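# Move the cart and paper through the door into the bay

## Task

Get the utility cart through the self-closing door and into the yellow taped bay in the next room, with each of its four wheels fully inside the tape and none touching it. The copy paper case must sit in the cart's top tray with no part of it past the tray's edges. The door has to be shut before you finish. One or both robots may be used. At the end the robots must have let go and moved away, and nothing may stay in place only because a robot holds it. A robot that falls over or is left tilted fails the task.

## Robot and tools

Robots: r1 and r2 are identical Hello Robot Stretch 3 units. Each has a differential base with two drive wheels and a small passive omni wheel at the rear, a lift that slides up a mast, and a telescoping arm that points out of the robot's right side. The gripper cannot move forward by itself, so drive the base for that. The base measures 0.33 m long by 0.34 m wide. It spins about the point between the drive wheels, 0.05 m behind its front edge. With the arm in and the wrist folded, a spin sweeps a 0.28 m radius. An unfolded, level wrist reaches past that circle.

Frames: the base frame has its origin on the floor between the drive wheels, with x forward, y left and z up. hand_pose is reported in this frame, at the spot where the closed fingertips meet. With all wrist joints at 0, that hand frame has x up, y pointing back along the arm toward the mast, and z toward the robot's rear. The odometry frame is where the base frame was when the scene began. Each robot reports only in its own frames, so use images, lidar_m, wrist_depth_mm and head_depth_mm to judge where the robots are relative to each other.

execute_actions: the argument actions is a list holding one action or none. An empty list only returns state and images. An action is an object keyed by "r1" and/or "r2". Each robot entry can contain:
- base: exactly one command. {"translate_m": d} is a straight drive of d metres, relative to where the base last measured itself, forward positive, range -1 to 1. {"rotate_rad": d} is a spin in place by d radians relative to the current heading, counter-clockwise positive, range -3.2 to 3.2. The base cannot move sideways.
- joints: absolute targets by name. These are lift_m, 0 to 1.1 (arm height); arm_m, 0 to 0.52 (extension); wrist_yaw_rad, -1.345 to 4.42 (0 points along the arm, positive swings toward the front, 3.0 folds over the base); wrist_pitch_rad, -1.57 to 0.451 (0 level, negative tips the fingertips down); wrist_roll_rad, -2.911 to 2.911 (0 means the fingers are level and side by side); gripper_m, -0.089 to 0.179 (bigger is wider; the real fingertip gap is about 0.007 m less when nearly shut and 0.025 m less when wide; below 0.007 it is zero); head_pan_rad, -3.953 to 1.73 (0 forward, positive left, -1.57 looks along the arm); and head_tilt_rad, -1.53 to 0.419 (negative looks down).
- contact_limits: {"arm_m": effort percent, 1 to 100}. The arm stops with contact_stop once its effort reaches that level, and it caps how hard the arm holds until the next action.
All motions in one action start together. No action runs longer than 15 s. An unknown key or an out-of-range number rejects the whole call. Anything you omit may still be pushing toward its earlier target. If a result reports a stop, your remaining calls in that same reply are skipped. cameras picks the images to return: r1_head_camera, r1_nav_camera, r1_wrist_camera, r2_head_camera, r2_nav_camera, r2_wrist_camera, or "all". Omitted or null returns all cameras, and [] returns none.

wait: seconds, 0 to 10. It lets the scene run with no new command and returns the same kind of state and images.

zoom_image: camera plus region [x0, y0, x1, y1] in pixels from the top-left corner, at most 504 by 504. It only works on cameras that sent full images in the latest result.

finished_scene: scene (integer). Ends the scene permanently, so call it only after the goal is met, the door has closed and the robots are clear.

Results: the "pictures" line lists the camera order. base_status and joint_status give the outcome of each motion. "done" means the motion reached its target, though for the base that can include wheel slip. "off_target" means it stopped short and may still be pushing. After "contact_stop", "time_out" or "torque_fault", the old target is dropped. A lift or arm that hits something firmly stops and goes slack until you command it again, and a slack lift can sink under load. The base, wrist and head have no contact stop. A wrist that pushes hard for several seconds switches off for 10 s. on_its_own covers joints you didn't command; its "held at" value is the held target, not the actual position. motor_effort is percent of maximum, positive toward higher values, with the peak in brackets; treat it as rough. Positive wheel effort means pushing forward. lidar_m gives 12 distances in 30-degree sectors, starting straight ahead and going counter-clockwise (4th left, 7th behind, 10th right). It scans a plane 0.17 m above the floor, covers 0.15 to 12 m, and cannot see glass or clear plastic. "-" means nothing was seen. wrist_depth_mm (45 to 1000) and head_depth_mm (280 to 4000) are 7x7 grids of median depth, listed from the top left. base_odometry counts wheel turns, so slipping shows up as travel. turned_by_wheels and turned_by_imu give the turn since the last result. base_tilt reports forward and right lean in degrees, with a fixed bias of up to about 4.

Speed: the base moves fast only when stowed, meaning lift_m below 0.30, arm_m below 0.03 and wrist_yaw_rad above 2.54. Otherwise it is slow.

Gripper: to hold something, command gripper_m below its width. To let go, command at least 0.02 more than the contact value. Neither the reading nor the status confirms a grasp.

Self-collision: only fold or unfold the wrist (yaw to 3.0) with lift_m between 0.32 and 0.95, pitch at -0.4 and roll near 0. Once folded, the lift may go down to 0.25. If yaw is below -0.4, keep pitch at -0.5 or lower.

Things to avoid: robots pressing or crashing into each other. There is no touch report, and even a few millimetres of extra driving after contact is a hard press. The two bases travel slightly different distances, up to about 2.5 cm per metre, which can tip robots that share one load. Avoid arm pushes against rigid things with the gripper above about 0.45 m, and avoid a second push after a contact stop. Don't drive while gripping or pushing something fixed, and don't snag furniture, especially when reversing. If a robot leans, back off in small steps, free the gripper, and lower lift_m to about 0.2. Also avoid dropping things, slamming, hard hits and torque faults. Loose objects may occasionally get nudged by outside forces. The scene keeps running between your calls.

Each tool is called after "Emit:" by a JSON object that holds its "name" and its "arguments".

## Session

Emit:
{"name": "execute_actions", "arguments": {"actions": [], "cameras": ["r1_nav_camera","r2_nav_camera"]}}

Scene clock: 0.00 s.
r1.base_odometry: x=+0.000 y=+0.000 heading=+0.000 (m, m, rad; r1's odometry frame)
r1.turned_by_wheels: +0.000 (rad since the last result)
r1.turned_by_imu: +0.000 (rad since the last result)
r1.base_tilt: forward=+0.7 right=-0.7 (deg)
r1.lidar_m: 0.83 0.91 1.40 2.04 2.22 3.43 0.89 0.94 3.02 2.13 1.04 0.84
r1.head_depth_mm: 724 734 745 755 765 778 789 / 736 746 757 769 780 790 805 / 752 760 771 782 793 804 815 / 762 774 785 794 807 819 832 / 774 785 797 811 823 836 848 / 789 799 813 825 839 851 862 / 804 816 826 838 852 868 881
r1.base_status: not commanded
r1.joint_positions: lift_m=+0.385 arm_m=-0.002 wrist_yaw_rad=+2.866 wrist_pitch_rad=-0.613 wrist_roll_rad=+0.004 gripper_m=+0.037 head_pan_rad=-0.009 head_tilt_rad=-0.010
r1.joint_status: not commanded
r1.motor_effort: left_wheel=+1 right_wheel=+1 lift_m=+36 arm_m=+0 wrist_yaw_rad=+0 wrist_pitch_rad=+7 wrist_roll_rad=+0 gripper_m=+0 head_pan_rad=+1 head_tilt_rad=+2 (%)
r1.hand_pose: x=+0.0319 y=+0.0449 z=+0.3562 quat_wxyz=(+0.305, +0.698, +0.119, +0.637) (m; r1's base frame)
r1.wrist_depth_mm: - - - - - - 939 / - - - - - - 948 / 862 - 938 974 - - 926 / 706 - 767 795 840 855 856 / 594 605 657 665 690 722 742 / 526 543 - 577 599 615 625 / 474 - - 497 513 521 540
r2.base_odometry: x=+0.000 y=+0.000 heading=+0.000 (m, m, rad; r2's odometry frame)
r2.turned_by_wheels: +0.000 (rad since the last result)
r2.turned_by_imu: +0.000 (rad since the last result)
r2.base_tilt: forward=-1.1 right=+1.7 (deg)
r2.lidar_m: 1.12 1.12 1.27 2.16 2.53 2.89 1.89 4.65 2.61 2.22 2.22 1.32
r2.head_depth_mm: 1256 1267 1280 1297 1312 1320 1346 / 1205 1220 1222 1239 1253 1263 1278 / 1159 1166 1182 1191 1197 1210 1225 / 1106 1114 1130 1138 1150 1164 1176 / 1067 1073 1087 1102 1105 1119 1132 / 1027 1034 1051 1050 1069 1078 1087 / 994 995 1012 1017 1023 1032 1045
r2.base_status: not commanded
r2.joint_positions: lift_m=+0.450 arm_m=+0.001 wrist_yaw_rad=+2.835 wrist_pitch_rad=-0.581 wrist_roll_rad=-0.008 gripper_m=+0.037 head_pan_rad=+0.010 head_tilt_rad=-0.020
r2.joint_status: not commanded
r2.motor_effort: left_wheel=-1 right_wheel=+0 lift_m=+24 arm_m=+0 wrist_yaw_rad=-1 wrist_pitch_rad=+4 wrist_roll_rad=+0 gripper_m=+0 head_pan_rad=-1 head_tilt_rad=+2 (%)
r2.hand_pose: x=+0.0395 y=+0.0461 z=+0.4280 quat_wxyz=(+0.304, +0.698, +0.098, +0.642) (m; r2's base frame)
r2.wrist_depth_mm: - - - - - - 885 / - 972 - - - - 914 / 754 829 864 903 946 - 975 / 660 726 746 768 805 861 893 / 596 - - 659 721 733 777 / 543 - - 595 634 643 687 / - - - 536 555 589 597
pictures: r1_nav_camera (sideways: a quarter turn counterclockwise sets it upright), r2_nav_camera (sideways: a quarter turn counterclockwise sets it upright)
Images, in order (width x height): r1_nav_camera 672x504, r2_nav_camera 672x504.

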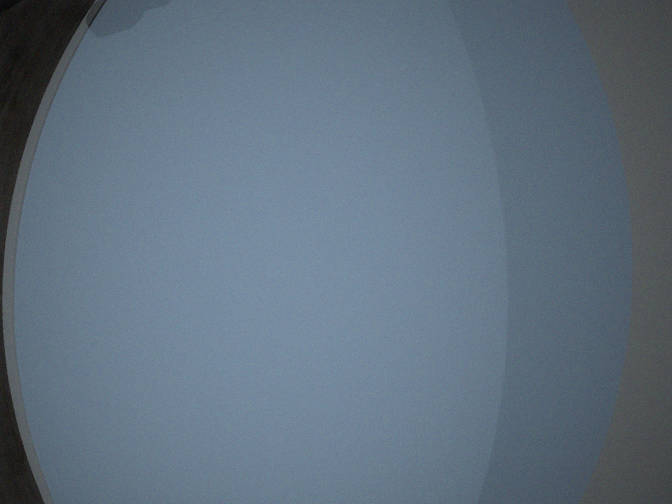

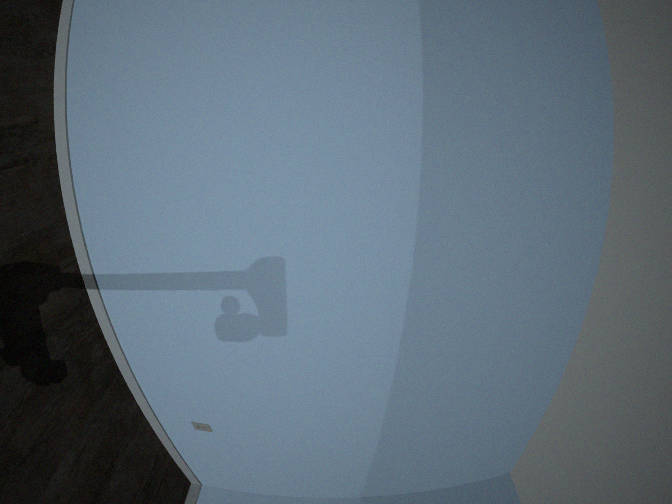

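Emit:
{"name": "execute_actions", "arguments": {"actions": [{"r1":{"joints":{"head_tilt_rad":-0.4,"lift_m":0.27,"wrist_pitch_rad":-0.4}},"r2":{"joints":{"head_pan_rad":0.6,"head_tilt_rad":-0.4,"lift_m":0.27,"wrist_pitch_rad":-0.4}}}], "cameras": []}}

Emit:
{"name": "execute_actions", "arguments": {"actions": [{"r1":{"base":{"rotate_rad":2.225}},"r2":{"base":{"rotate_rad":2.8}}}], "cameras": ["r1_nav_camera","r2_nav_camera"]}}

Scene clock: 10.07 s.
r1.base_odometry: x=+0.000 y=+0.000 heading=+0.000 (m, m, rad; r1's odometry frame)
r1.turned_by_wheels: +0.000 (rad since the last result)
r1.turned_by_imu: -0.001 (rad since the last result)
r1.base_tilt: forward=+0.7 right=-0.7 (deg)
r1.lidar_m: 0.83 0.91 1.40 2.04 2.22 3.40 0.89 0.94 3.02 2.13 1.04 0.84
r1.head_depth_mm: 654 703 764 835 917 1025 1157 / 661 712 775 847 934 1047 1183 / 668 722 788 865 955 1069 1206 / 678 734 799 877 967 1088 1240 / 685 743 810 892 989 1113 1249 / 696 756 823 909 1011 1137 1267 / 704 764 839 922 1035 1164 1295
r1.base_status: not commanded
r1.joint_positions: lift_m=+0.270 arm_m=-0.002 wrist_yaw_rad=+2.866 wrist_pitch_rad=-0.421 wrist_roll_rad=+0.004 gripper_m=+0.037 head_pan_rad=-0.009 head_tilt_rad=-0.395
r1.joint_status: all done
r1.motor_effort: left_wheel=+1(1) right_wheel=+1(0) lift_m=+24(32) arm_m=+0(0) wrist_yaw_rad=+0(0) wrist_pitch_rad=+11(12) wrist_roll_rad=+0(0) gripper_m=+1(0) head_pan_rad=+0(1) head_tilt_rad=-2(28) (%)
r1.hand_pose: x=+0.0396 y=+0.0722 z=+0.2824 quat_wxyz=(+0.242, +0.706, +0.051, +0.663) (m; r1's base frame)
r1.wrist_depth_mm: - - - - - - 958 / - - - - - - 915 / 982 - - - - - 899 / 706 - 796 846 923 - 858 / 571 - 638 664 703 738 779 / 475 - 528 543 567 586 613 / - - - 443 476 483 506
r2.base_odometry: x=+0.000 y=+0.000 heading=+0.000 (m, m, rad; r2's odometry frame)
r2.turned_by_wheels: +0.000 (rad since the last result)
r2.turned_by_imu: +0.001 (rad since the last result)
r2.base_tilt: forward=-1.1 right=+1.7 (deg)
r2.lidar_m: 1.12 1.12 1.28 2.16 2.53 2.89 1.89 4.66 2.60 2.22 2.22 1.31
r2.head_depth_mm: 877 940 1010 1095 1180 1295 1360 / 904 969 1041 1125 1228 1353 1351 / 925 995 1073 1169 1281 1392 1354 / 956 1028 1113 1195 1329 1468 1335 / 981 1056 1144 1256 1372 1516 1332 / 1011 1096 1183 1293 1437 1552 1320 / 1034 1125 1235 1356 1503 1605 1316
r2.base_status: not commanded
r2.joint_positions: lift_m=+0.271 arm_m=+0.001 wrist_yaw_rad=+2.835 wrist_pitch_rad=-0.422 wrist_roll_rad=-0.008 gripper_m=+0.037 head_pan_rad=+0.593 head_tilt_rad=-0.395
r2.joint_status: all done
r2.motor_effort: left_wheel=-1(1) right_wheel=+0(1) lift_m=+8(22) arm_m=+0(0) wrist_yaw_rad=+0(1) wrist_pitch_rad=+6(7) wrist_roll_rad=+0(0) gripper_m=+0(0) head_pan_rad=+3(44) head_tilt_rad=-2(21) (%)
r2.hand_pose: x=+0.0464 y=+0.0679 z=+0.2825 quat_wxyz=(+0.252, +0.703, +0.042, +0.664) (m; r2's base frame)
r2.wrist_depth_mm: - - - - - - 840 / - 936 - - - - 906 / - 720 768 825 875 959 902 / - 598 639 670 695 732 800 / - 509 - 546 589 618 653 / - - - 461 500 523 541 / - - - 413 425 447 466
pictures: none
No camera images: the call's "cameras" was empty. Leave "cameras" out to get every camera's image.

Scene clock: 12.90 s.
r1.base_odometry: x=+0.000 y=+0.000 heading=+2.225 (m, m, rad; r1's odometry frame)
r1.turned_by_wheels: +2.225 (rad since the last result)
r1.turned_by_imu: +2.218 (rad since the last result)
r1.base_tilt: forward=+0.7 right=-0.8 (deg)
r1.lidar_m: 2.37 3.89 0.89 1.08 3.75 1.66 0.96 0.83 0.83 0.97 1.69 2.04
r1.head_depth_mm: 1879 1997 2153 2338 2053 1598 1310 / 2028 2193 2336 2529 2066 1614 1322 / 2198 2367 2588 2726 2075 1624 1330 / 2399 2594 2862 2975 2105 1633 1336 / 2649 2923 3281 2988 2145 1653 1346 / 2961 3322 3727 3059 2157 1668 1346 / 3361 3766 - 3090 2166 1672 1361
r1.base_status: done
r1.joint_positions: lift_m=+0.270 arm_m=-0.002 wrist_yaw_rad=+2.866 wrist_pitch_rad=-0.421 wrist_roll_rad=+0.004 gripper_m=+0.037 head_pan_rad=-0.009 head_tilt_rad=-0.396
r1.joint_status: not commanded
r1.motor_effort: left_wheel=+0(5) right_wheel=+3(13) lift_m=+24(24) arm_m=-1(0) wrist_yaw_rad=+0(1) wrist_pitch_rad=+12(11) wrist_roll_rad=+0(0) gripper_m=-1(1) head_pan_rad=+0(0) head_tilt_rad=-2(2) (%)
r1.hand_pose: x=+0.0396 y=+0.0722 z=+0.2824 quat_wxyz=(+0.242, +0.706, +0.051, +0.663) (m; r1's base frame)
r1.wrist_depth_mm: - - - - - - - / - - - - - - - / 939 - - - - - - / 704 - 795 856 919 - - / 578 - 632 674 698 731 767 / 474 - 528 543 570 580 612 / - - - 454 480 489 497
r2.base_odometry: x=+0.000 y=+0.000 heading=+2.800 (m, m, rad; r2's odometry frame)
r2.turned_by_wheels: +2.800 (rad since the last result)
r2.turned_by_imu: +2.743 (rad since the last result)
r2.base_tilt: forward=-1.1 right=+1.7 (deg)
r2.lidar_m: 2.98 1.88 3.62 2.40 2.22 1.82 1.21 1.12 1.13 1.42 2.53 2.55
r2.head_depth_mm: - - - 3489 2264 1701 1357 / - - 2010 2807 2272 1697 1357 / - - 1924 2475 2161 1689 1344 / 3985 - - 2746 2210 1686 1344 / 3981 - - 3202 2183 1654 1341 / 3949 - - 3197 2191 1665 1320 / 3899 - - 3153 2147 1628 1328
r2.base_status: done
r2.joint_positions: lift_m=+0.271 arm_m=+0.001 wrist_yaw_rad=+2.835 wrist_pitch_rad=-0.422 wrist_roll_rad=-0.008 gripper_m=+0.037 head_pan_rad=+0.593 head_tilt_rad=-0.396
r2.joint_status: not commanded
r2.motor_effort: left_wheel=-3(14) right_wheel=+1(6) lift_m=+9(8) arm_m=+0(0) wrist_yaw_rad=+0(0) wrist_pitch_rad=+6(6) wrist_roll_rad=+0(0) gripper_m=+0(0) head_pan_rad=+4(4) head_tilt_rad=-2(2) (%)
r2.hand_pose: x=+0.0464 y=+0.0679 z=+0.2825 quat_wxyz=(+0.252, +0.703, +0.042, +0.664) (m; r2's base frame)
r2.wrist_depth_mm: - - - - - - - / - 889 - - - - - / - 720 780 819 867 959 - / - 591 636 655 684 747 809 / - 508 - 546 585 611 649 / - - - 465 500 517 548 / - - - 417 424 450 466
pictures: r1_nav_camera (sideways: a quarter turn counterclockwise sets it upright), r2_nav_camera (sideways: a quarter turn counterclockwise sets it upright)
Images, in order (width x height): r1_nav_camera 672x504, r2_nav_camera 672x504.

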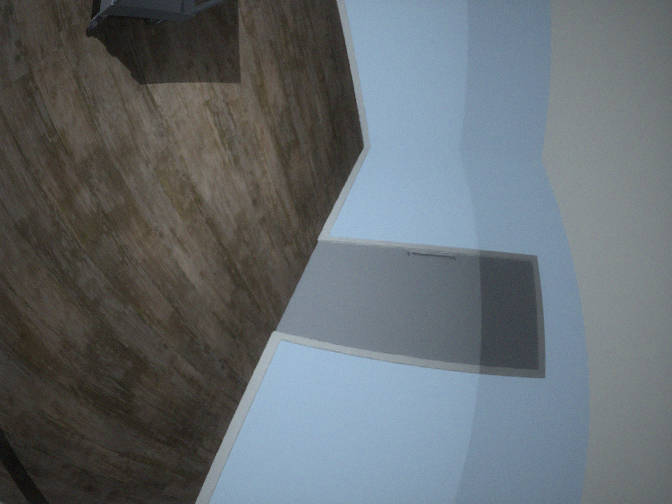

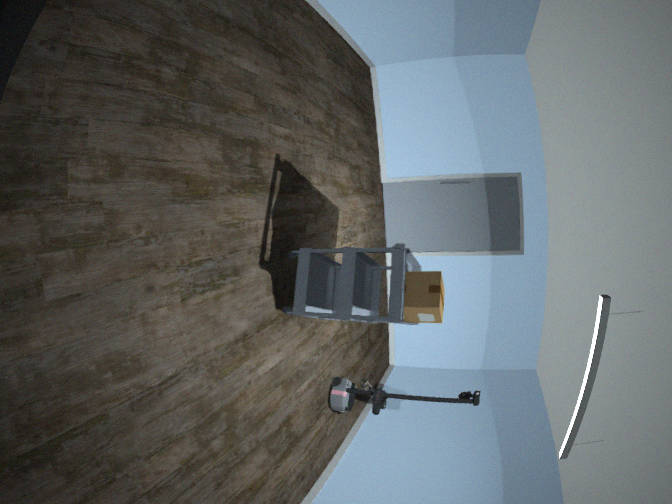

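Emit:
{"name": "execute_actions", "arguments": {"actions": [{"r1":{"base":{"rotate_rad":0.275}},"r2":{"base":{"rotate_rad":0.875},"joints":{"head_pan_rad":0,"head_tilt_rad":-1}}}], "cameras": []}}

Emit:
{"name": "execute_actions", "arguments": {"actions": [{"r1":{"base":{"translate_m":1}},"r2":{"base":{"translate_m":1}}}], "cameras": []}}

Emit:
{"name": "execute_actions", "arguments": {"actions": [{"r1":{"base":{"translate_m":1}},"r2":{"base":{"translate_m":1}}}], "cameras": []}}

Emit:
{"name": "execute_actions", "arguments": {"actions": [{"r1":{"base":{"translate_m":0.29},"joints":{"lift_m":0.8}},"r2":{"base":{"translate_m":1}}}], "cameras": []}}

Emit:
{"name": "execute_actions", "arguments": {"actions": [{"r1":{"base":{"rotate_rad":0.505},"joints":{"wrist_yaw_rad":0,"gripper_m":0.15,"lift_m":0.95,"arm_m":0.2,"wrist_pitch_rad":0}}}], "cameras": ["r1_wrist_camera"]}}

Scene clock: 27.27 s.
r1.base_odometry: x=+0.000 y=+0.000 heading=+2.500 (m, m, rad; r1's odometry frame)
r1.turned_by_wheels: +0.275 (rad since the last result)
r1.turned_by_imu: +0.273 (rad since the last result)
r1.base_tilt: forward=+0.7 right=-0.7 (deg)
r1.lidar_m: 2.92 0.97 0.89 3.10 3.03 1.16 0.86 0.83 0.87 1.20 2.04 2.12
r1.head_depth_mm: 2301 2431 2630 2706 2053 1598 1307 / 2605 2764 2985 2886 2074 1613 1323 / 2980 3222 3507 2908 2083 1630 1325 / 3447 3839 - 2934 2110 1630 1341 / 3646 3816 - 3018 2132 1656 1344 / 3402 3644 3915 3055 2156 1660 1350 / 3258 3456 3740 3103 2173 1674 1362
r1.base_status: done
r1.joint_positions: lift_m=+0.270 arm_m=-0.002 wrist_yaw_rad=+2.866 wrist_pitch_rad=-0.421 wrist_roll_rad=+0.004 gripper_m=+0.037 head_pan_rad=-0.009 head_tilt_rad=-0.396
r1.joint_status: not commanded
r1.motor_effort: left_wheel=+0(4) right_wheel=+2(10) lift_m=+25(24) arm_m=+0(1) wrist_yaw_rad=+0(0) wrist_pitch_rad=+11(11) wrist_roll_rad=+0(0) gripper_m=+0(0) head_pan_rad=+1(1) head_tilt_rad=-1(2) (%)
r1.hand_pose: x=+0.0396 y=+0.0722 z=+0.2824 quat_wxyz=(+0.242, +0.706, +0.051, +0.663) (m; r1's base frame)
r1.wrist_depth_mm: - - - - - - 943 / - - - - - - - / 935 - - - - 917 - / 703 - 804 860 917 970 - / 557 - 637 684 702 750 783 / 476 - 528 536 577 578 610 / - - - 444 472 481 501
r2.base_odometry: x=+0.000 y=+0.000 heading=-2.608 (m, m, rad; r2's odometry frame)
r2.turned_by_wheels: +0.875 (rad since the last result)
r2.turned_by_imu: +0.858 (rad since the last result)
r2.base_tilt: forward=-1.2 right=+1.8 (deg)
r2.lidar_m: 4.65 2.63 2.22 2.22 1.33 1.12 1.12 1.27 2.10 2.53 2.87 1.88
r2.head_depth_mm: 2511 2008 1807 1558 1371 1218 1098 / 2615 2100 1779 1546 1362 1223 1106 / 2594 2101 1777 1532 1346 1211 1114 / 2553 2095 1775 1534 1339 1197 1111 / 2516 2041 1752 1523 1344 1200 1109 / 2528 2043 1731 1504 1319 1186 1084 / 2454 2014 1724 1485 1316 1182 1068
r2.base_status: done
r2.joint_positions: lift_m=+0.271 arm_m=+0.001 wrist_yaw_rad=+2.835 wrist_pitch_rad=-0.422 wrist_roll_rad=-0.008 gripper_m=+0.037 head_pan_rad=+0.007 head_tilt_rad=-0.988
r2.joint_status: all done
r2.motor_effort: left_wheel=-4(13) right_wheel=+1(5) lift_m=+8(9) arm_m=+0(0) wrist_yaw_rad=-1(1) wrist_pitch_rad=+6(6) wrist_roll_rad=+0(0) gripper_m=+1(0) head_pan_rad=-4(46) head_tilt_rad=-4(27) (%)
r2.hand_pose: x=+0.0464 y=+0.0679 z=+0.2825 quat_wxyz=(+0.252, +0.703, +0.042, +0.664) (m; r2's base frame)
r2.wrist_depth_mm: - - - - - - - / - 913 - - - - - / - 739 752 826 899 957 - / - 593 641 667 705 755 810 / - 508 - 541 586 612 650 / - - - 470 501 522 544 / - - - 410 423 449 467
pictures: none
No camera images: the call's "cameras" was empty. Leave "cameras" out to get every camera's image.

Scene clock: 32.37 s.
r1.base_odometry: x=-0.801 y=+0.599 heading=+2.500 (m, m, rad; r1's odometry frame)
r1.turned_by_wheels: +0.000 (rad since the last result)
r1.turned_by_imu: +0.002 (rad since the last result)
r1.base_tilt: forward=+0.6 right=-0.8 (deg)
r1.lidar_m: 2.25 3.00 3.14 0.72 0.73 2.37 1.76 1.71 1.78 1.60 1.54 1.63
r1.head_depth_mm: 1777 1875 2015 2139 2046 1588 1313 / 1985 2129 2306 2477 2059 1606 1320 / 2260 2458 2679 2774 2085 1634 1327 / 2647 2927 3230 2965 2107 1637 1336 / 2796 2991 3221 2988 2134 1663 1352 / 2697 2837 3050 3049 2132 1662 1353 / 2569 2689 2870 2976 2188 1666 1360
r1.base_status: done
r1.joint_positions: lift_m=+0.270 arm_m=-0.002 wrist_yaw_rad=+2.866 wrist_pitch_rad=-0.420 wrist_roll_rad=+0.004 gripper_m=+0.037 head_pan_rad=-0.009 head_tilt_rad=-0.396
r1.joint_status: not commanded
r1.motor_effort: left_wheel=+0(3) right_wheel=+2(9) lift_m=+25(25) arm_m=+0(0) wrist_yaw_rad=+0(0) wrist_pitch_rad=+11(11) wrist_roll_rad=+0(0) gripper_m=+0(1) head_pan_rad=+0(1) head_tilt_rad=-2(1) (%)
r1.hand_pose: x=+0.0396 y=+0.0723 z=+0.2826 quat_wxyz=(+0.241, +0.706, +0.051, +0.664) (m; r1's base frame)
r1.wrist_depth_mm: - - - - - - - / - - - - - - - / 912 926 860 - - - - / 691 - 792 862 902 997 - / 570 - 650 671 698 734 795 / 478 - 535 540 566 592 617 / - - - 448 470 484 504
r2.base_odometry: x=-0.861 y=-0.508 heading=-2.608 (m, m, rad; r2's odometry frame)
r2.turned_by_wheels: +0.000 (rad since the last result)
r2.turned_by_imu: +0.000 (rad since the last result)
r2.base_tilt: forward=-1.1 right=+1.8 (deg)
r2.lidar_m: 3.70 2.37 2.00 2.00 2.26 2.09 2.09 2.37 2.76 2.75 1.09 1.07
r2.head_depth_mm: 2682 2155 1826 1565 1378 1219 1098 / 2653 2143 1763 1558 1360 1213 1112 / 2616 2121 1779 1537 1349 1192 1108 / 2543 2079 1760 1527 1341 1198 1113 / 2520 2054 1742 1498 1334 1188 1108 / 2518 2039 1731 1501 1332 1190 1096 / 2429 2024 1715 1485 1311 1175 1068
r2.base_status: done
r2.joint_positions: lift_m=+0.271 arm_m=+0.001 wrist_yaw_rad=+2.835 wrist_pitch_rad=-0.421 wrist_roll_rad=-0.008 gripper_m=+0.037 head_pan_rad=+0.007 head_tilt_rad=-0.989
r2.joint_status: not commanded
r2.motor_effort: left_wheel=-3(10) right_wheel=+1(4) lift_m=+8(9) arm_m=-1(0) wrist_yaw_rad=+0(0) wrist_pitch_rad=+6(6) wrist_roll_rad=+0(0) gripper_m=+0(0) head_pan_rad=-5(4) head_tilt_rad=-5(5) (%)
r2.hand_pose: x=+0.0464 y=+0.0680 z=+0.2827 quat_wxyz=(+0.252, +0.703, +0.042, +0.664) (m; r2's base frame)
r2.wrist_depth_mm: - - - - - - - / - 912 - - - - - / - 732 776 805 893 965 - / - 591 629 660 704 767 790 / - 503 - 550 592 616 639 / - - - 458 497 514 532 / - - - 421 427 445 462
pictures: none
No camera images: the call's "cameras" was empty. Leave "cameras" out to get every camera's image.

Scene clock: 37.47 s.
r1.base_odometry: x=-1.602 y=+1.197 heading=+2.500 (m, m, rad; r1's odometry frame)
r1.turned_by_wheels: +0.000 (rad since the last result)
r1.turned_by_imu: +0.002 (rad since the last result)
r1.base_tilt: forward=+0.7 right=-0.7 (deg)
r1.lidar_m: 1.56 2.16 2.26 1.68 1.40 1.21 2.66 2.58 1.49 1.11 1.08 1.11
r1.head_depth_mm: 1210 1292 1380 1479 1596 1573 1312 / 1361 1470 1586 1716 1845 1618 1318 / 1566 1694 1847 2025 2045 1616 1328 / 1847 2024 2230 2482 2094 1645 1341 / 1991 2141 2294 2476 2126 1657 1349 / 1885 2026 2161 2336 2166 1676 1355 / 1814 1927 2062 2208 2177 1668 1362
r1.base_status: done
r1.joint_positions: lift_m=+0.270 arm_m=-0.002 wrist_yaw_rad=+2.866 wrist_pitch_rad=-0.420 wrist_roll_rad=+0.004 gripper_m=+0.037 head_pan_rad=-0.009 head_tilt_rad=-0.396
r1.joint_status: not commanded
r1.motor_effort: left_wheel=+0(3) right_wheel=+2(11) lift_m=+25(25) arm_m=-1(1) wrist_yaw_rad=+0(0) wrist_pitch_rad=+11(11) wrist_roll_rad=+0(0) gripper_m=-1(1) head_pan_rad=+1(0) head_tilt_rad=-1(1) (%)
r1.hand_pose: x=+0.0396 y=+0.0723 z=+0.2826 quat_wxyz=(+0.241, +0.706, +0.051, +0.664) (m; r1's base frame)
r1.wrist_depth_mm: - - - - - - - / - - - - - - - / 940 - - - - - - / 698 - 801 834 939 - - / 563 - 645 682 702 731 778 / 481 - 535 538 561 583 610 / - - - 451 470 482 501
r2.base_odometry: x=-1.722 y=-1.016 heading=-2.609 (m, m, rad; r2's odometry frame)
r2.turned_by_wheels: +0.000 (rad since the last result)
r2.turned_by_imu: +0.000 (rad since the last result)
r2.base_tilt: forward=-1.1 right=+1.8 (deg)
r2.lidar_m: 2.73 2.11 1.78 1.78 2.01 3.03 3.04 3.46 0.76 0.65 0.94 1.54
r2.head_depth_mm: 2414 2100 1755 1560 1380 1217 1113 / 2438 2124 1797 1558 1368 1206 1114 / 2465 2102 1770 1541 1361 1209 1110 / 2448 2051 1752 1530 1339 1200 1115 / 2493 2049 1746 1519 1341 1200 1108 / 2451 2039 1721 1499 1318 1191 1089 / 2431 2029 1705 1484 1320 1177 1063
r2.base_status: done
r2.joint_positions: lift_m=+0.271 arm_m=+0.001 wrist_yaw_rad=+2.835 wrist_pitch_rad=-0.421 wrist_roll_rad=-0.008 gripper_m=+0.037 head_pan_rad=+0.007 head_tilt_rad=-0.989
r2.joint_status: not commanded
r2.motor_effort: left_wheel=-3(10) right_wheel=+1(5) lift_m=+9(8) arm_m=-1(0) wrist_yaw_rad=+0(0) wrist_pitch_rad=+6(6) wrist_roll_rad=-1(0) gripper_m=+0(0) head_pan_rad=-4(4) head_tilt_rad=-4(5) (%)
r2.hand_pose: x=+0.0464 y=+0.0680 z=+0.2827 quat_wxyz=(+0.252, +0.703, +0.042, +0.664) (m; r2's base frame)
r2.wrist_depth_mm: - - - - - - - / - 904 - - - - - / - 734 776 821 895 986 - / - 591 643 671 708 746 784 / - 507 - 546 593 617 648 / - - - 466 505 519 548 / - - - 415 430 452 465
pictures: none
No camera images: the call's "cameras" was empty. Leave "cameras" out to get every camera's image.

Scene clock: 43.13 s.
r1.base_odometry: x=-1.834 y=+1.371 heading=+2.500 (m, m, rad; r1's odometry frame)
r1.turned_by_wheels: +0.000 (rad since the last result)
r1.turned_by_imu: -0.001 (rad since the last result)
r1.base_tilt: forward=+0.7 right=-0.7 (deg)
r1.lidar_m: 1.36 1.91 1.99 0.87 1.86 1.45 2.93 2.83 1.30 0.97 0.92 0.98
r1.head_depth_mm: 1055 1123 1200 1286 1386 1452 1313 / 1189 1275 1368 1487 1622 1597 1317 / 1363 1473 1610 1769 1895 1622 1330 / 1588 1749 1945 2186 2104 1633 1335 / 1751 1876 2013 2178 2127 1645 1340 / 1671 1779 1914 2072 2133 1659 1356 / 1589 1688 1816 1950 2049 1676 1366
r1.base_status: done
r1.joint_positions: lift_m=+0.800 arm_m=-0.002 wrist_yaw_rad=+2.866 wrist_pitch_rad=-0.420 wrist_roll_rad=+0.004 gripper_m=+0.037 head_pan_rad=-0.009 head_tilt_rad=-0.396
r1.joint_status: all done
r1.motor_effort: left_wheel=+0(4) right_wheel=+2(10) lift_m=+46(48) arm_m=+0(0) wrist_yaw_rad=+0(1) wrist_pitch_rad=+11(11) wrist_roll_rad=+0(0) gripper_m=+0(1) head_pan_rad=+1(0) head_tilt_rad=-2(1) (%)
r1.hand_pose: x=+0.0396 y=+0.0724 z=+0.8119 quat_wxyz=(+0.241, +0.706, +0.051, +0.664) (m; r1's base frame)
r1.wrist_depth_mm: - - - - - - - / - - - - - - - / - - - - - - - / - - - - - - - / - - - - - - - / - - - - - - - / 976 - 999 - - - -
r2.base_odometry: x=-2.584 y=-1.525 heading=-2.609 (m, m, rad; r2's odometry frame)
r2.turned_by_wheels: +0.000 (rad since the last result)
r2.turned_by_imu: +0.000 (rad since the last result)
r2.base_tilt: forward=-1.2 right=+1.8 (deg)
r2.lidar_m: 1.77 1.85 1.57 1.56 1.76 2.94 3.99 1.19 1.17 3.18 2.11 0.75
r2.head_depth_mm: 1550 1831 1800 1355 1305 1222 1101 / 1583 1874 1788 1546 1336 1212 1111 / 1616 1927 1771 1528 1358 1209 1117 / 1660 1947 1771 1523 1345 1203 1110 / 1702 1967 1751 1509 1331 1196 1103 / 1748 1986 1729 1502 1329 1184 1094 / 1796 2011 1723 1486 1326 1178 1061
r2.base_status: done
r2.joint_positions: lift_m=+0.271 arm_m=+0.001 wrist_yaw_rad=+2.835 wrist_pitch_rad=-0.421 wrist_roll_rad=-0.008 gripper_m=+0.037 head_pan_rad=+0.007 head_tilt_rad=-0.989
r2.joint_status: not commanded
r2.motor_effort: left_wheel=-3(9) right_wheel=+1(5) lift_m=+9(9) arm_m=-1(0) wrist_yaw_rad=-1(1) wrist_pitch_rad=+6(6) wrist_roll_rad=+0(0) gripper_m=+0(0) head_pan_rad=-4(4) head_tilt_rad=-5(4) (%)
r2.hand_pose: x=+0.0464 y=+0.0680 z=+0.2827 quat_wxyz=(+0.252, +0.703, +0.042, +0.664) (m; r2's base frame)
r2.wrist_depth_mm: - - - - - - - / - 922 - - - - - / - 721 763 837 921 960 - / - 600 635 662 724 750 821 / - 508 - 551 606 610 650 / - - - 460 511 521 535 / - - - 418 423 448 468
pictures: none
No camera images: the call's "cameras" was empty. Leave "cameras" out to get every camera's image.

Scene clock: 45.87 s.
r1.base_odometry: x=-1.834 y=+1.371 heading=+3.004 (m, m, rad; r1's odometry frame)
r1.turned_by_wheels: +0.505 (rad since the last result)
r1.turned_by_imu: +0.505 (rad since the last result)
r1.base_tilt: forward=+0.7 right=-0.7 (deg)
r1.lidar_m: 1.91 1.99 0.87 4.85 1.70 2.93 2.84 1.32 0.97 0.92 0.97 1.34
r1.head_depth_mm: 1612 1734 1880 2055 2049 1596 1310 / 1608 1716 1882 2051 2080 1614 1324 / 1607 1737 1887 2041 2083 1630 1330 / 1601 1728 1878 2042 2113 1631 1335 / 1589 1729 1900 2051 2118 1655 1352 / 1603 1732 1879 2060 2157 1661 1356 / 1601 1734 1873 2058 2177 1685 1364
r1.base_status: done
r1.joint_positions: lift_m=+0.950 arm_m=+0.200 wrist_yaw_rad=+0.003 wrist_pitch_rad=-0.023 wrist_roll_rad=+0.004 gripper_m=+0.150 head_pan_rad=-0.009 head_tilt_rad=-0.396
r1.joint_status: all done
r1.motor_effort: left_wheel=+0(4) right_wheel=+2(10) lift_m=+46(47) arm_m=+6(9) wrist_yaw_rad=-2(2) wrist_pitch_rad=+12(13) wrist_roll_rad=+0(0) gripper_m=+0(82) head_pan_rad=-1(1) head_tilt_rad=-1(1) (%)
r1.hand_pose: x=-0.0206 y=-0.6002 z=+1.0584 quat_wxyz=(+0.706, +0.009, -0.708, -0.007) (m; r1's base frame)
r1.wrist_depth_mm: 503 499 493 480 471 469 462 / 515 500 495 486 486 476 469 / 527 523 509 497 488 482 475 / 531 526 513 505 502 491 482 / 541 535 517 511 509 503 494 / 551 - 534 527 518 505 500 / 567 550 548 536 520 - 511
r2.base_odometry: x=-2.584 y=-1.525 heading=-2.609 (m, m, rad; r2's odometry frame)
r2.turned_by_wheels: +0.000 (rad since the last result)
r2.turned_by_imu: +0.000 (rad since the last result)
r2.base_tilt: forward=-1.2 right=+1.7 (deg)
r2.lidar_m: 1.77 1.85 1.57 1.56 1.76 2.94 4.00 1.19 1.17 3.18 0.82 0.80
r2.head_depth_mm: 1553 1809 1799 1356 1317 1219 1102 / 1564 1862 1805 1538 1369 1209 1105 / 1629 1950 1782 1531 1350 1204 1114 / 1672 1930 1760 1512 1337 1205 1117 / 1721 1946 1757 1504 1333 1200 1102 / 1739 1969 1722 1498 1328 1185 1084 / 1797 2003 1708 1490 1321 1172 1071
r2.base_status: not commanded
r2.joint_positions: lift_m=+0.271 arm_m=+0.001 wrist_yaw_rad=+2.835 wrist_pitch_rad=-0.421 wrist_roll_rad=-0.008 gripper_m=+0.037 head_pan_rad=+0.007 head_tilt_rad=-0.989
r2.joint_status: not commanded
r2.motor_effort: left_wheel=-3(3) right_wheel=+1(1) lift_m=+8(9) arm_m=+0(0) wrist_yaw_rad=-2(1) wrist_pitch_rad=+6(6) wrist_roll_rad=+0(0) gripper_m=+0(0) head_pan_rad=-4(4) head_tilt_rad=-4(4) (%)
r2.hand_pose: x=+0.0464 y=+0.0680 z=+0.2827 quat_wxyz=(+0.252, +0.703, +0.042, +0.664) (m; r2's base frame)
r2.wrist_depth_mm: - - - - - - - / - 900 - - - - - / - 712 766 824 880 981 - / - 609 636 668 695 771 822 / - 503 - 543 593 612 659 / - - - 468 501 520 544 / - - - 413 423 455 468
pictures: r1_wrist_camera
Images, in order (width x height): r1_wrist_camera 644x364.

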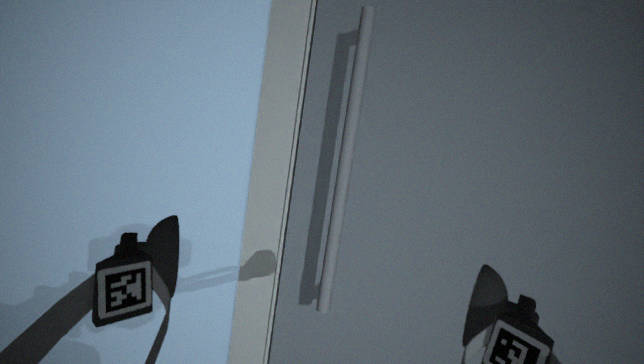

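Emit:
{"name": "execute_actions", "arguments": {"actions": [{"r1":{"joints":{"arm_m":0.44}},"r2":{"base":{"translate_m":1.0}}}], "cameras": ["r1_wrist_camera","r2_nav_camera"]}}

Scene clock: 71.63 s.
r1.base_odometry: x=-1.834 y=+1.371 heading=+3.004 (m, m, rad; r1's odometry frame)
r1.turned_by_wheels: +0.000 (rad since the last result)
r1.turned_by_imu: -0.002 (rad since the last result)
r1.base_tilt: forward=+0.7 right=-0.7 (deg)
r1.lidar_m: 0.55 1.99 2.74 4.82 1.70 2.94 2.83 1.32 0.97 0.92 0.97 0.56
r1.head_depth_mm: 450 1701 1877 2065 2032 1591 1311 / 462 444 1886 2068 2064 1606 1321 / 536 593 1828 2008 1930 930 875 / 561 1708 1869 2021 2110 1634 836 / 1601 1726 1866 2080 2127 1656 1285 / 1613 1729 1883 2056 2135 1660 1360 / 1597 1736 1868 2068 2166 1680 1365
r1.base_status: not commanded
r1.joint_positions: lift_m=+0.950 arm_m=+0.440 wrist_yaw_rad=+0.002 wrist_pitch_rad=-0.023 wrist_roll_rad=+0.004 gripper_m=+0.150 head_pan_rad=-0.009 head_tilt_rad=-0.396
r1.joint_status: all done
r1.motor_effort: left_wheel=+0(0) right_wheel=+2(2) lift_m=+46(46) arm_m=+6(4) wrist_yaw_rad=-2(3) wrist_pitch_rad=+12(12) wrist_roll_rad=+0(0) gripper_m=+0(0) head_pan_rad=+1(1) head_tilt_rad=-1(1) (%)
r1.hand_pose: x=-0.0210 y=-0.8402 z=+1.0584 quat_wxyz=(+0.706, +0.009, -0.708, -0.008) (m; r1's base frame)
r1.wrist_depth_mm: 258 253 237 246 242 238 235 / 260 259 242 250 246 244 239 / 267 261 247 254 251 248 242 / 271 268 251 258 255 251 248 / 276 273 256 264 261 256 251 / 282 - 264 267 264 260 256 / 287 282 274 271 269 - 261
r2.base_odometry: x=-3.445 y=-2.033 heading=-2.609 (m, m, rad; r2's odometry frame)
r2.turned_by_wheels: +0.000 (rad since the last result)
r2.turned_by_imu: +0.001 (rad since the last result)
r2.base_tilt: forward=-1.1 right=+1.7 (deg)
r2.lidar_m: 0.81 0.91 1.35 1.34 1.53 2.52 4.97 1.91 0.54 1.74 0.94 0.81
r2.head_depth_mm: 675 798 976 1249 1362 1224 1099 / 695 823 1011 1307 1358 1215 1110 / 708 843 1041 1361 1348 1204 1121 / 728 868 1086 1412 1343 1201 1103 / 743 898 1127 1433 1337 1198 1109 / 765 921 1168 1444 1323 1183 1088 / 786 952 1215 1478 1312 1188 1058
r2.base_status: done
r2.joint_positions: lift_m=+0.271 arm_m=+0.001 wrist_yaw_rad=+2.835 wrist_pitch_rad=-0.421 wrist_roll_rad=-0.008 gripper_m=+0.037 head_pan_rad=+0.007 head_tilt_rad=-0.989
r2.joint_status: not commanded
r2.motor_effort: left_wheel=-3(9) right_wheel=+1(6) lift_m=+8(9) arm_m=-1(1) wrist_yaw_rad=+0(1) wrist_pitch_rad=+6(6) wrist_roll_rad=+0(0) gripper_m=+0(0) head_pan_rad=-3(4) head_tilt_rad=-4(4) (%)
r2.hand_pose: x=+0.0464 y=+0.0680 z=+0.2827 quat_wxyz=(+0.252, +0.703, +0.042, +0.664) (m; r2's base frame)
r2.wrist_depth_mm: - - - - - - 830 / - 922 - - - - 850 / - 730 771 814 889 975 834 / - 601 640 665 715 763 767 / - 503 - 548 596 608 638 / - - - 473 501 511 536 / - - - 411 426 444 463
pictures: r1_wrist_camera, r2_nav_camera (sideways: a quarter turn counterclockwise sets it upright)
Images, in order (width x height): r1_wrist_camera 644x364, r2_nav_camera 672x504.

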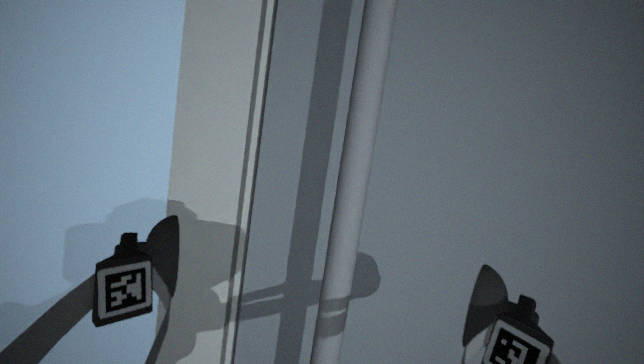

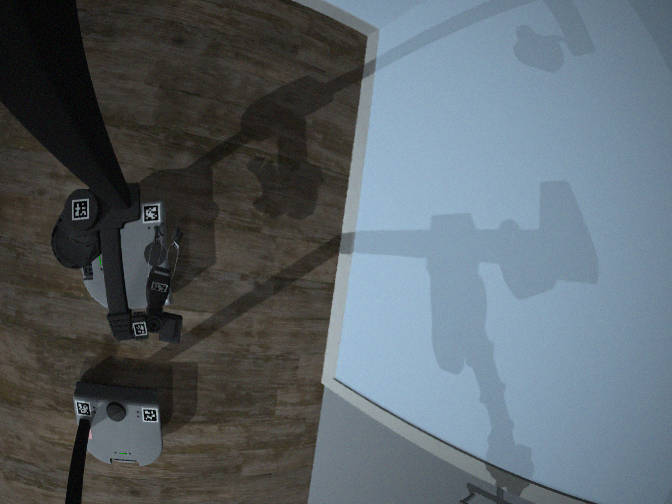

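Emit:
{"name": "execute_actions", "arguments": {"actions": [{"r1":{"joints":{"arm_m":0.465,"gripper_m":0.06}},"r2":{"base":{"translate_m":0.58}}}], "cameras": []}}

Emit:
{"name": "execute_actions", "arguments": {"actions": [{"r1":{"joints":{"arm_m":0.48,"gripper_m":-0.04}},"r2":{"base":{"rotate_rad":-1.82}}}], "cameras": ["r1_wrist_camera"]}}

Emit:
{"name": "execute_actions", "arguments": {"actions": [{"r1":{"joints":{"arm_m":0.25},"base":{"translate_m":-0.03}},"r2":{"base":{"translate_m":0.3}}}], "cameras": []}}

Emit:
{"name": "execute_actions", "arguments": {"actions": [{"r1":{"joints":{"arm_m":0},"base":{"translate_m":-0.15}}}], "cameras": ["r2_nav_camera"]}}

Scene clock: 83.80 s.
r1.base_odometry: x=-1.834 y=+1.371 heading=+3.004 (m, m, rad; r1's odometry frame)
r1.turned_by_wheels: +0.000 (rad since the last result)
r1.turned_by_imu: -0.002 (rad since the last result)
r1.base_tilt: forward=+0.6 right=-0.7 (deg)
r1.lidar_m: 1.91 1.99 2.74 4.83 1.70 2.94 2.83 1.32 0.97 0.93 0.95 0.95
r1.head_depth_mm: 1609 1735 1867 2072 2032 1603 1315 / 1609 1738 1879 2066 2070 1616 1322 / 1608 1726 1882 2052 2083 1627 1319 / 1594 1735 1904 2068 2129 1630 1342 / 1596 1723 1887 2054 2136 1651 1346 / 1602 1722 1886 2054 2164 1667 1362 / 1600 1732 1879 2068 2161 1675 1359
r1.base_status: not commanded
r1.joint_positions: lift_m=+0.950 arm_m=+0.465 wrist_yaw_rad=+0.002 wrist_pitch_rad=-0.023 wrist_roll_rad=+0.004 gripper_m=+0.060 head_pan_rad=-0.009 head_tilt_rad=-0.396
r1.joint_status: all done
r1.motor_effort: left_wheel=+0(0) right_wheel=+2(2) lift_m=+46(46) arm_m=+6(4) wrist_yaw_rad=-1(2) wrist_pitch_rad=+12(12) wrist_roll_rad=+0(0) gripper_m=+0(82) head_pan_rad=+0(0) head_tilt_rad=-1(1) (%)
r1.hand_pose: x=-0.0210 y=-0.8652 z=+1.0584 quat_wxyz=(+0.706, +0.009, -0.708, -0.008) (m; r1's base frame)
r1.wrist_depth_mm: 232 228 213 222 217 216 212 / 235 230 217 226 221 219 215 / 241 236 222 230 225 222 219 / 245 241 227 233 229 226 223 / 248 245 229 237 235 231 227 / 255 249 - 241 237 234 230 / 259 255 250 247 - 239 235
r2.base_odometry: x=-3.945 y=-2.327 heading=-2.609 (m, m, rad; r2's odometry frame)
r2.turned_by_wheels: +0.000 (rad since the last result)
r2.turned_by_imu: +0.001 (rad since the last result)
r2.base_tilt: forward=-1.1 right=+1.7 (deg)
r2.lidar_m: 0.24 0.28 0.46 1.22 1.38 2.28 2.71 0.95 3.52 0.53 0.29 0.24
r2.head_depth_mm: - - - 321 447 736 1092 / - - - 336 474 812 1110 / - - 292 351 507 908 1121 / - - 298 369 541 1036 1106 / - - 304 387 584 1117 1107 / - - 310 408 634 1133 1092 / - - 316 430 692 1154 1069
r2.base_status: done
r2.joint_positions: lift_m=+0.271 arm_m=+0.001 wrist_yaw_rad=+2.835 wrist_pitch_rad=-0.421 wrist_roll_rad=-0.008 gripper_m=+0.037 head_pan_rad=+0.007 head_tilt_rad=-0.989
r2.joint_status: not commanded
r2.motor_effort: left_wheel=-3(9) right_wheel=+1(5) lift_m=+9(9) arm_m=+0(0) wrist_yaw_rad=-1(0) wrist_pitch_rad=+6(6) wrist_roll_rad=+0(0) gripper_m=+0(0) head_pan_rad=-5(5) head_tilt_rad=-4(4) (%)
r2.hand_pose: x=+0.0464 y=+0.0680 z=+0.2827 quat_wxyz=(+0.252, +0.703, +0.042, +0.664) (m; r2's base frame)
r2.wrist_depth_mm: - - - - 584 344 241 / - 919 - - 570 339 240 / - 729 769 842 560 335 238 / - 604 638 663 533 329 235 / - 506 - 549 478 324 233 / - - - 460 418 320 233 / - - - 410 420 316 231
pictures: none
No camera images: the call's "cameras" was empty. Leave "cameras" out to get every camera's image.

Scene clock: 86.13 s.
r1.base_odometry: x=-1.834 y=+1.371 heading=+3.004 (m, m, rad; r1's odometry frame)
r1.turned_by_wheels: -0.001 (rad since the last result)
r1.turned_by_imu: -0.001 (rad since the last result)
r1.base_tilt: forward=+0.7 right=-0.7 (deg)
r1.lidar_m: 1.91 1.99 2.73 4.84 1.70 2.93 2.84 1.32 0.97 0.92 0.95 0.95
r1.head_depth_mm: 1590 1725 1875 2052 2045 1607 1308 / 1607 1726 1895 2065 2074 1612 1322 / 1600 1736 1890 2052 2096 1625 1327 / 1595 1736 1871 2057 2112 1639 1334 / 1591 1732 1878 2058 2134 1640 1341 / 1599 1725 1879 2055 2163 1661 1359 / 1597 1721 1894 2081 2180 1672 1361
r1.base_status: not commanded
r1.joint_positions: lift_m=+0.950 arm_m=+0.479 wrist_yaw_rad=-0.022 wrist_pitch_rad=-0.023 wrist_roll_rad=+0.004 gripper_m=-0.036 head_pan_rad=-0.009 head_tilt_rad=-0.396
r1.joint_status: gripper_m off_target (ended at -0.036, target -0.040); the others done
r1.on_its_own: wrist_yaw_rad is at rest, and its effort (+18) is outside its rest range (-12 to +12)
r1.motor_effort: left_wheel=-6(6) right_wheel=+17(18) lift_m=+46(46) arm_m=+9(8) wrist_yaw_rad=+18(19) wrist_pitch_rad=+12(12) wrist_roll_rad=+0(0) gripper_m=-24(98) head_pan_rad=-2(1) head_tilt_rad=-2(2) (%)
r1.hand_pose: x=-0.0271 y=-0.8799 z=+1.0583 quat_wxyz=(+0.706, +0.001, -0.708, -0.016) (m; r1's base frame)
r1.wrist_depth_mm: 212 198 205 207 206 205 202 / 216 203 211 212 208 208 207 / 220 206 215 215 214 212 209 / 222 210 220 217 217 216 214 / 227 214 224 155 221 220 218 / 232 218 227 155 224 224 222 / 236 221 234 231 229 227 227
r2.base_odometry: x=-3.945 y=-2.327 heading=+1.855 (m, m, rad; r2's odometry frame)
r2.turned_by_wheels: -1.820 (rad since the last result)
r2.turned_by_imu: -1.780 (rad since the last result)
r2.base_tilt: forward=-1.2 right=+1.8 (deg)
r2.lidar_m: 1.01 0.35 0.25 0.24 0.25 0.34 0.90 1.26 1.70 4.47 0.95 0.94
r2.head_depth_mm: 2678 2141 1799 1381 1381 1217 1095 / 2632 2122 1785 1553 1361 1211 1105 / 2595 2131 1777 1526 1360 1208 1115 / 2547 2077 1780 1523 1347 1200 1113 / 2419 2024 1734 1507 1343 1188 1103 / 1300 1321 1360 1389 1275 1163 1073 / 707 816 811 838 841 853 862
r2.base_status: done
r2.joint_positions: lift_m=+0.271 arm_m=+0.001 wrist_yaw_rad=+2.835 wrist_pitch_rad=-0.421 wrist_roll_rad=-0.008 gripper_m=+0.037 head_pan_rad=+0.007 head_tilt_rad=-0.989
r2.joint_status: not commanded
r2.motor_effort: left_wheel=+1(13) right_wheel=-1(4) lift_m=+9(9) arm_m=-1(1) wrist_yaw_rad=+0(0) wrist_pitch_rad=+6(6) wrist_roll_rad=+0(0) gripper_m=+0(0) head_pan_rad=-4(4) head_tilt_rad=-4(4) (%)
r2.hand_pose: x=+0.0464 y=+0.0680 z=+0.2827 quat_wxyz=(+0.252, +0.703, +0.042, +0.664) (m; r2's base frame)
r2.wrist_depth_mm: 232 243 259 284 308 339 374 / - 266 288 313 344 378 428 / - 289 318 349 385 439 495 / - 326 348 394 445 512 589 / - 367 - 436 503 568 645 / - - - 456 505 505 546 / - - - 411 425 448 466
pictures: r1_wrist_camera
Images, in order (width x height): r1_wrist_camera 644x364.

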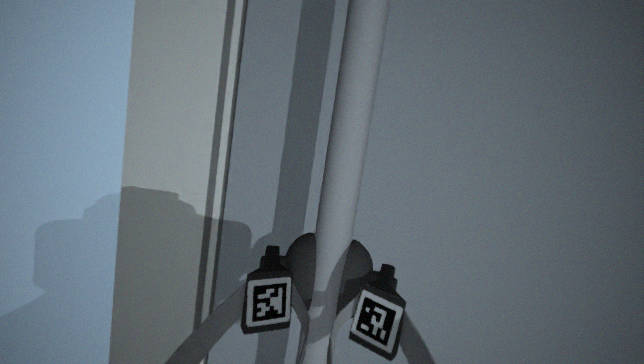

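Scene clock: 89.10 s.
r1.base_odometry: x=-1.804 y=+1.367 heading=+3.004 (m, m, rad; r1's odometry frame)
r1.turned_by_wheels: +0.000 (rad since the last result)
r1.turned_by_imu: +0.000 (rad since the last result)
r1.base_tilt: forward=+0.7 right=-0.7 (deg)
r1.lidar_m: 1.94 2.02 2.78 1.86 1.72 2.91 2.80 1.33 0.97 0.93 0.77 1.33
r1.head_depth_mm: 1631 1759 1928 2100 2034 1592 1315 / 1632 1763 1902 2085 2072 1610 1324 / 1635 1757 1909 2090 2090 1632 1333 / 1626 1760 1920 2097 2110 1637 1339 / 1641 1760 1911 2095 2114 1656 1339 / 1623 1747 1916 2087 2145 1662 1359 / 1632 1763 1910 2109 2162 1676 1358
r1.base_status: done
r1.joint_positions: lift_m=+0.950 arm_m=+0.250 wrist_yaw_rad=+0.001 wrist_pitch_rad=-0.020 wrist_roll_rad=+0.004 gripper_m=-0.033 head_pan_rad=-0.009 head_tilt_rad=-0.396
r1.joint_status: all done
r1.on_its_own: gripper_m is held at -0.034, not at your -0.040, by its stall guard, which is not easing now
r1.motor_effort: left_wheel=+0(10) right_wheel=+2(20) lift_m=+46(46) arm_m=-6(13) wrist_yaw_rad=-1(26) wrist_pitch_rad=+11(13) wrist_roll_rad=+0(0) gripper_m=-15(25) head_pan_rad=+1(0) head_tilt_rad=-1(1) (%)
r1.hand_pose: x=-0.0211 y=-0.6511 z=+1.0590 quat_wxyz=(+0.706, +0.008, -0.708, -0.007) (m; r1's base frame)
r1.wrist_depth_mm: 453 446 437 435 423 422 411 / 463 455 433 440 432 431 425 / 473 464 452 445 439 436 429 / 475 468 458 455 445 440 434 / 483 477 469 460 456 449 439 / 496 486 470 - 464 458 445 / 504 498 492 478 472 464 456
r2.base_odometry: x=-4.029 y=-2.039 heading=+1.855 (m, m, rad; r2's odometry frame)
r2.turned_by_wheels: +0.000 (rad since the last result)
r2.turned_by_imu: +0.000 (rad since the last result)
r2.base_tilt: forward=-1.1 right=+1.7 (deg)
r2.lidar_m: 1.03 0.36 0.26 0.25 0.26 0.35 0.92 1.56 2.11 5.48 0.77 3.37
r2.head_depth_mm: 2683 2034 1800 1555 1263 1219 1101 / 2590 2076 1781 1558 1360 1215 1110 / 2597 2031 1788 1527 1341 1202 1111 / 2563 2052 1746 1523 1332 1200 1108 / 2429 2066 1729 1507 1333 1193 1099 / 1303 1356 1382 1417 1291 1168 1084 / 824 835 847 857 859 871 874
r2.base_status: done
r2.joint_positions: lift_m=+0.271 arm_m=+0.001 wrist_yaw_rad=+2.835 wrist_pitch_rad=-0.421 wrist_roll_rad=-0.008 gripper_m=+0.037 head_pan_rad=+0.007 head_tilt_rad=-0.989
r2.joint_status: not commanded
r2.motor_effort: left_wheel=+1(11) right_wheel=-1(5) lift_m=+8(9) arm_m=-1(1) wrist_yaw_rad=+0(1) wrist_pitch_rad=+6(6) wrist_roll_rad=+0(0) gripper_m=+0(0) head_pan_rad=-4(3) head_tilt_rad=-4(4) (%)
r2.hand_pose: x=+0.0464 y=+0.0680 z=+0.2827 quat_wxyz=(+0.252, +0.703, +0.042, +0.664) (m; r2's base frame)
r2.wrist_depth_mm: 235 248 266 290 315 335 383 / - 269 289 320 350 374 441 / - 295 323 357 392 441 508 / - 329 356 393 448 524 625 / - 365 - 441 521 588 652 / - - - 461 507 516 545 / - - - 418 429 449 461
pictures: none
No camera images: the call's "cameras" was empty. Leave "cameras" out to get every camera's image.

Scene clock: 92.17 s.
r1.base_odometry: x=-1.656 y=+1.346 heading=+3.004 (m, m, rad; r1's odometry frame)
r1.turned_by_wheels: +0.000 (rad since the last result)
r1.turned_by_imu: -0.001 (rad since the last result)
r1.base_tilt: forward=+0.6 right=-0.7 (deg)
r1.lidar_m: 2.09 2.17 2.99 1.64 1.50 2.75 2.65 1.32 0.97 0.94 0.86 1.33
r1.head_depth_mm: 1758 1899 2077 2277 2043 1601 1306 / 1755 1903 2053 2265 2075 1603 1319 / 1759 1909 2056 2244 2102 1626 1332 / 1754 1901 2056 2266 2099 1636 1337 / 1758 1879 2058 2278 2133 1652 1335 / 1747 1898 2064 2258 2138 1659 1356 / 1760 1889 2060 2257 2164 1689 1373
r1.base_status: done
r1.joint_positions: lift_m=+0.950 arm_m=+0.000 wrist_yaw_rad=+0.001 wrist_pitch_rad=-0.020 wrist_roll_rad=+0.004 gripper_m=-0.033 head_pan_rad=-0.009 head_tilt_rad=-0.396
r1.joint_status: all done
r1.on_its_own: gripper_m is held at -0.034, not at your -0.040, by its stall guard, which is not easing now
r1.motor_effort: left_wheel=+0(3) right_wheel=+2(6) lift_m=+46(46) arm_m=-6(6) wrist_yaw_rad=-1(1) wrist_pitch_rad=+11(11) wrist_roll_rad=+0(0) gripper_m=-15(15) head_pan_rad=-1(1) head_tilt_rad=-1(1) (%)
r1.hand_pose: x=-0.0211 y=-0.4011 z=+1.0590 quat_wxyz=(+0.706, +0.008, -0.708, -0.007) (m; r1's base frame)
r1.wrist_depth_mm: 712 709 683 688 662 651 649 / 728 709 697 689 687 674 650 / 727 731 710 707 697 680 665 / 748 748 731 717 704 690 678 / 769 754 715 724 719 703 697 / 785 753 760 - 725 710 722 / 802 775 760 751 743 745 732
r2.base_odometry: x=-4.029 y=-2.039 heading=+1.855 (m, m, rad; r2's odometry frame)
r2.turned_by_wheels: +0.000 (rad since the last result)
r2.turned_by_imu: +0.001 (rad since the last result)
r2.base_tilt: forward=-1.1 right=+1.6 (deg)
r2.lidar_m: 1.03 0.36 0.26 0.25 0.26 0.35 0.92 1.57 2.12 5.50 0.86 3.36
r2.head_depth_mm: 2670 2169 1789 1427 1332 1214 1103 / 2571 2094 1783 1543 1359 1216 1107 / 2592 2098 1778 1525 1354 1211 1120 / 2559 2074 1746 1529 1344 1191 1110 / 2420 2062 1732 1525 1340 1188 1104 / 1312 1364 1400 1405 1285 1162 1085 / 825 833 848 855 860 870 880
r2.base_status: not commanded
r2.joint_positions: lift_m=+0.271 arm_m=+0.001 wrist_yaw_rad=+2.835 wrist_pitch_rad=-0.421 wrist_roll_rad=-0.008 gripper_m=+0.037 head_pan_rad=+0.007 head_tilt_rad=-0.989
r2.joint_status: not commanded
r2.motor_effort: left_wheel=+1(1) right_wheel=-1(2) lift_m=+9(9) arm_m=-1(1) wrist_yaw_rad=-1(0) wrist_pitch_rad=+6(6) wrist_roll_rad=+0(0) gripper_m=+0(0) head_pan_rad=-5(4) head_tilt_rad=-5(4) (%)
r2.hand_pose: x=+0.0464 y=+0.0680 z=+0.2827 quat_wxyz=(+0.252, +0.703, +0.042, +0.664) (m; r2's base frame)
r2.wrist_depth_mm: 235 249 268 290 312 334 386 / - 270 293 317 351 375 430 / - 296 323 353 395 447 508 / - 328 360 396 442 514 622 / - 368 - 443 524 597 643 / - - - 460 501 514 542 / - - - 416 419 448 463
pictures: r2_nav_camera (sideways: a quarter turn counterclockwise sets it upright)
Images, in order (width x height): r2_nav_camera 672x504.

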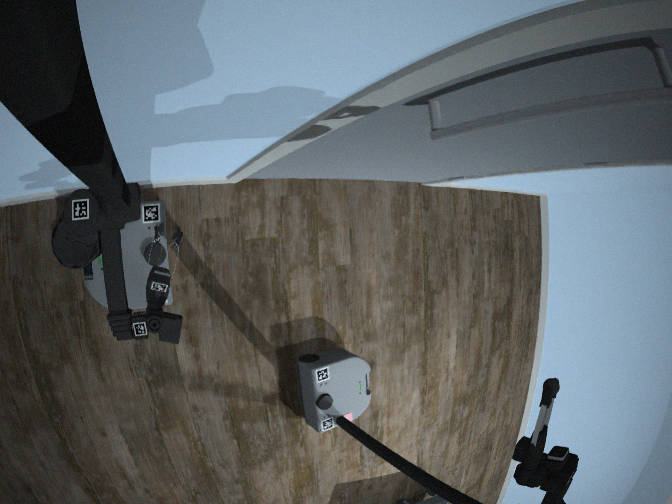

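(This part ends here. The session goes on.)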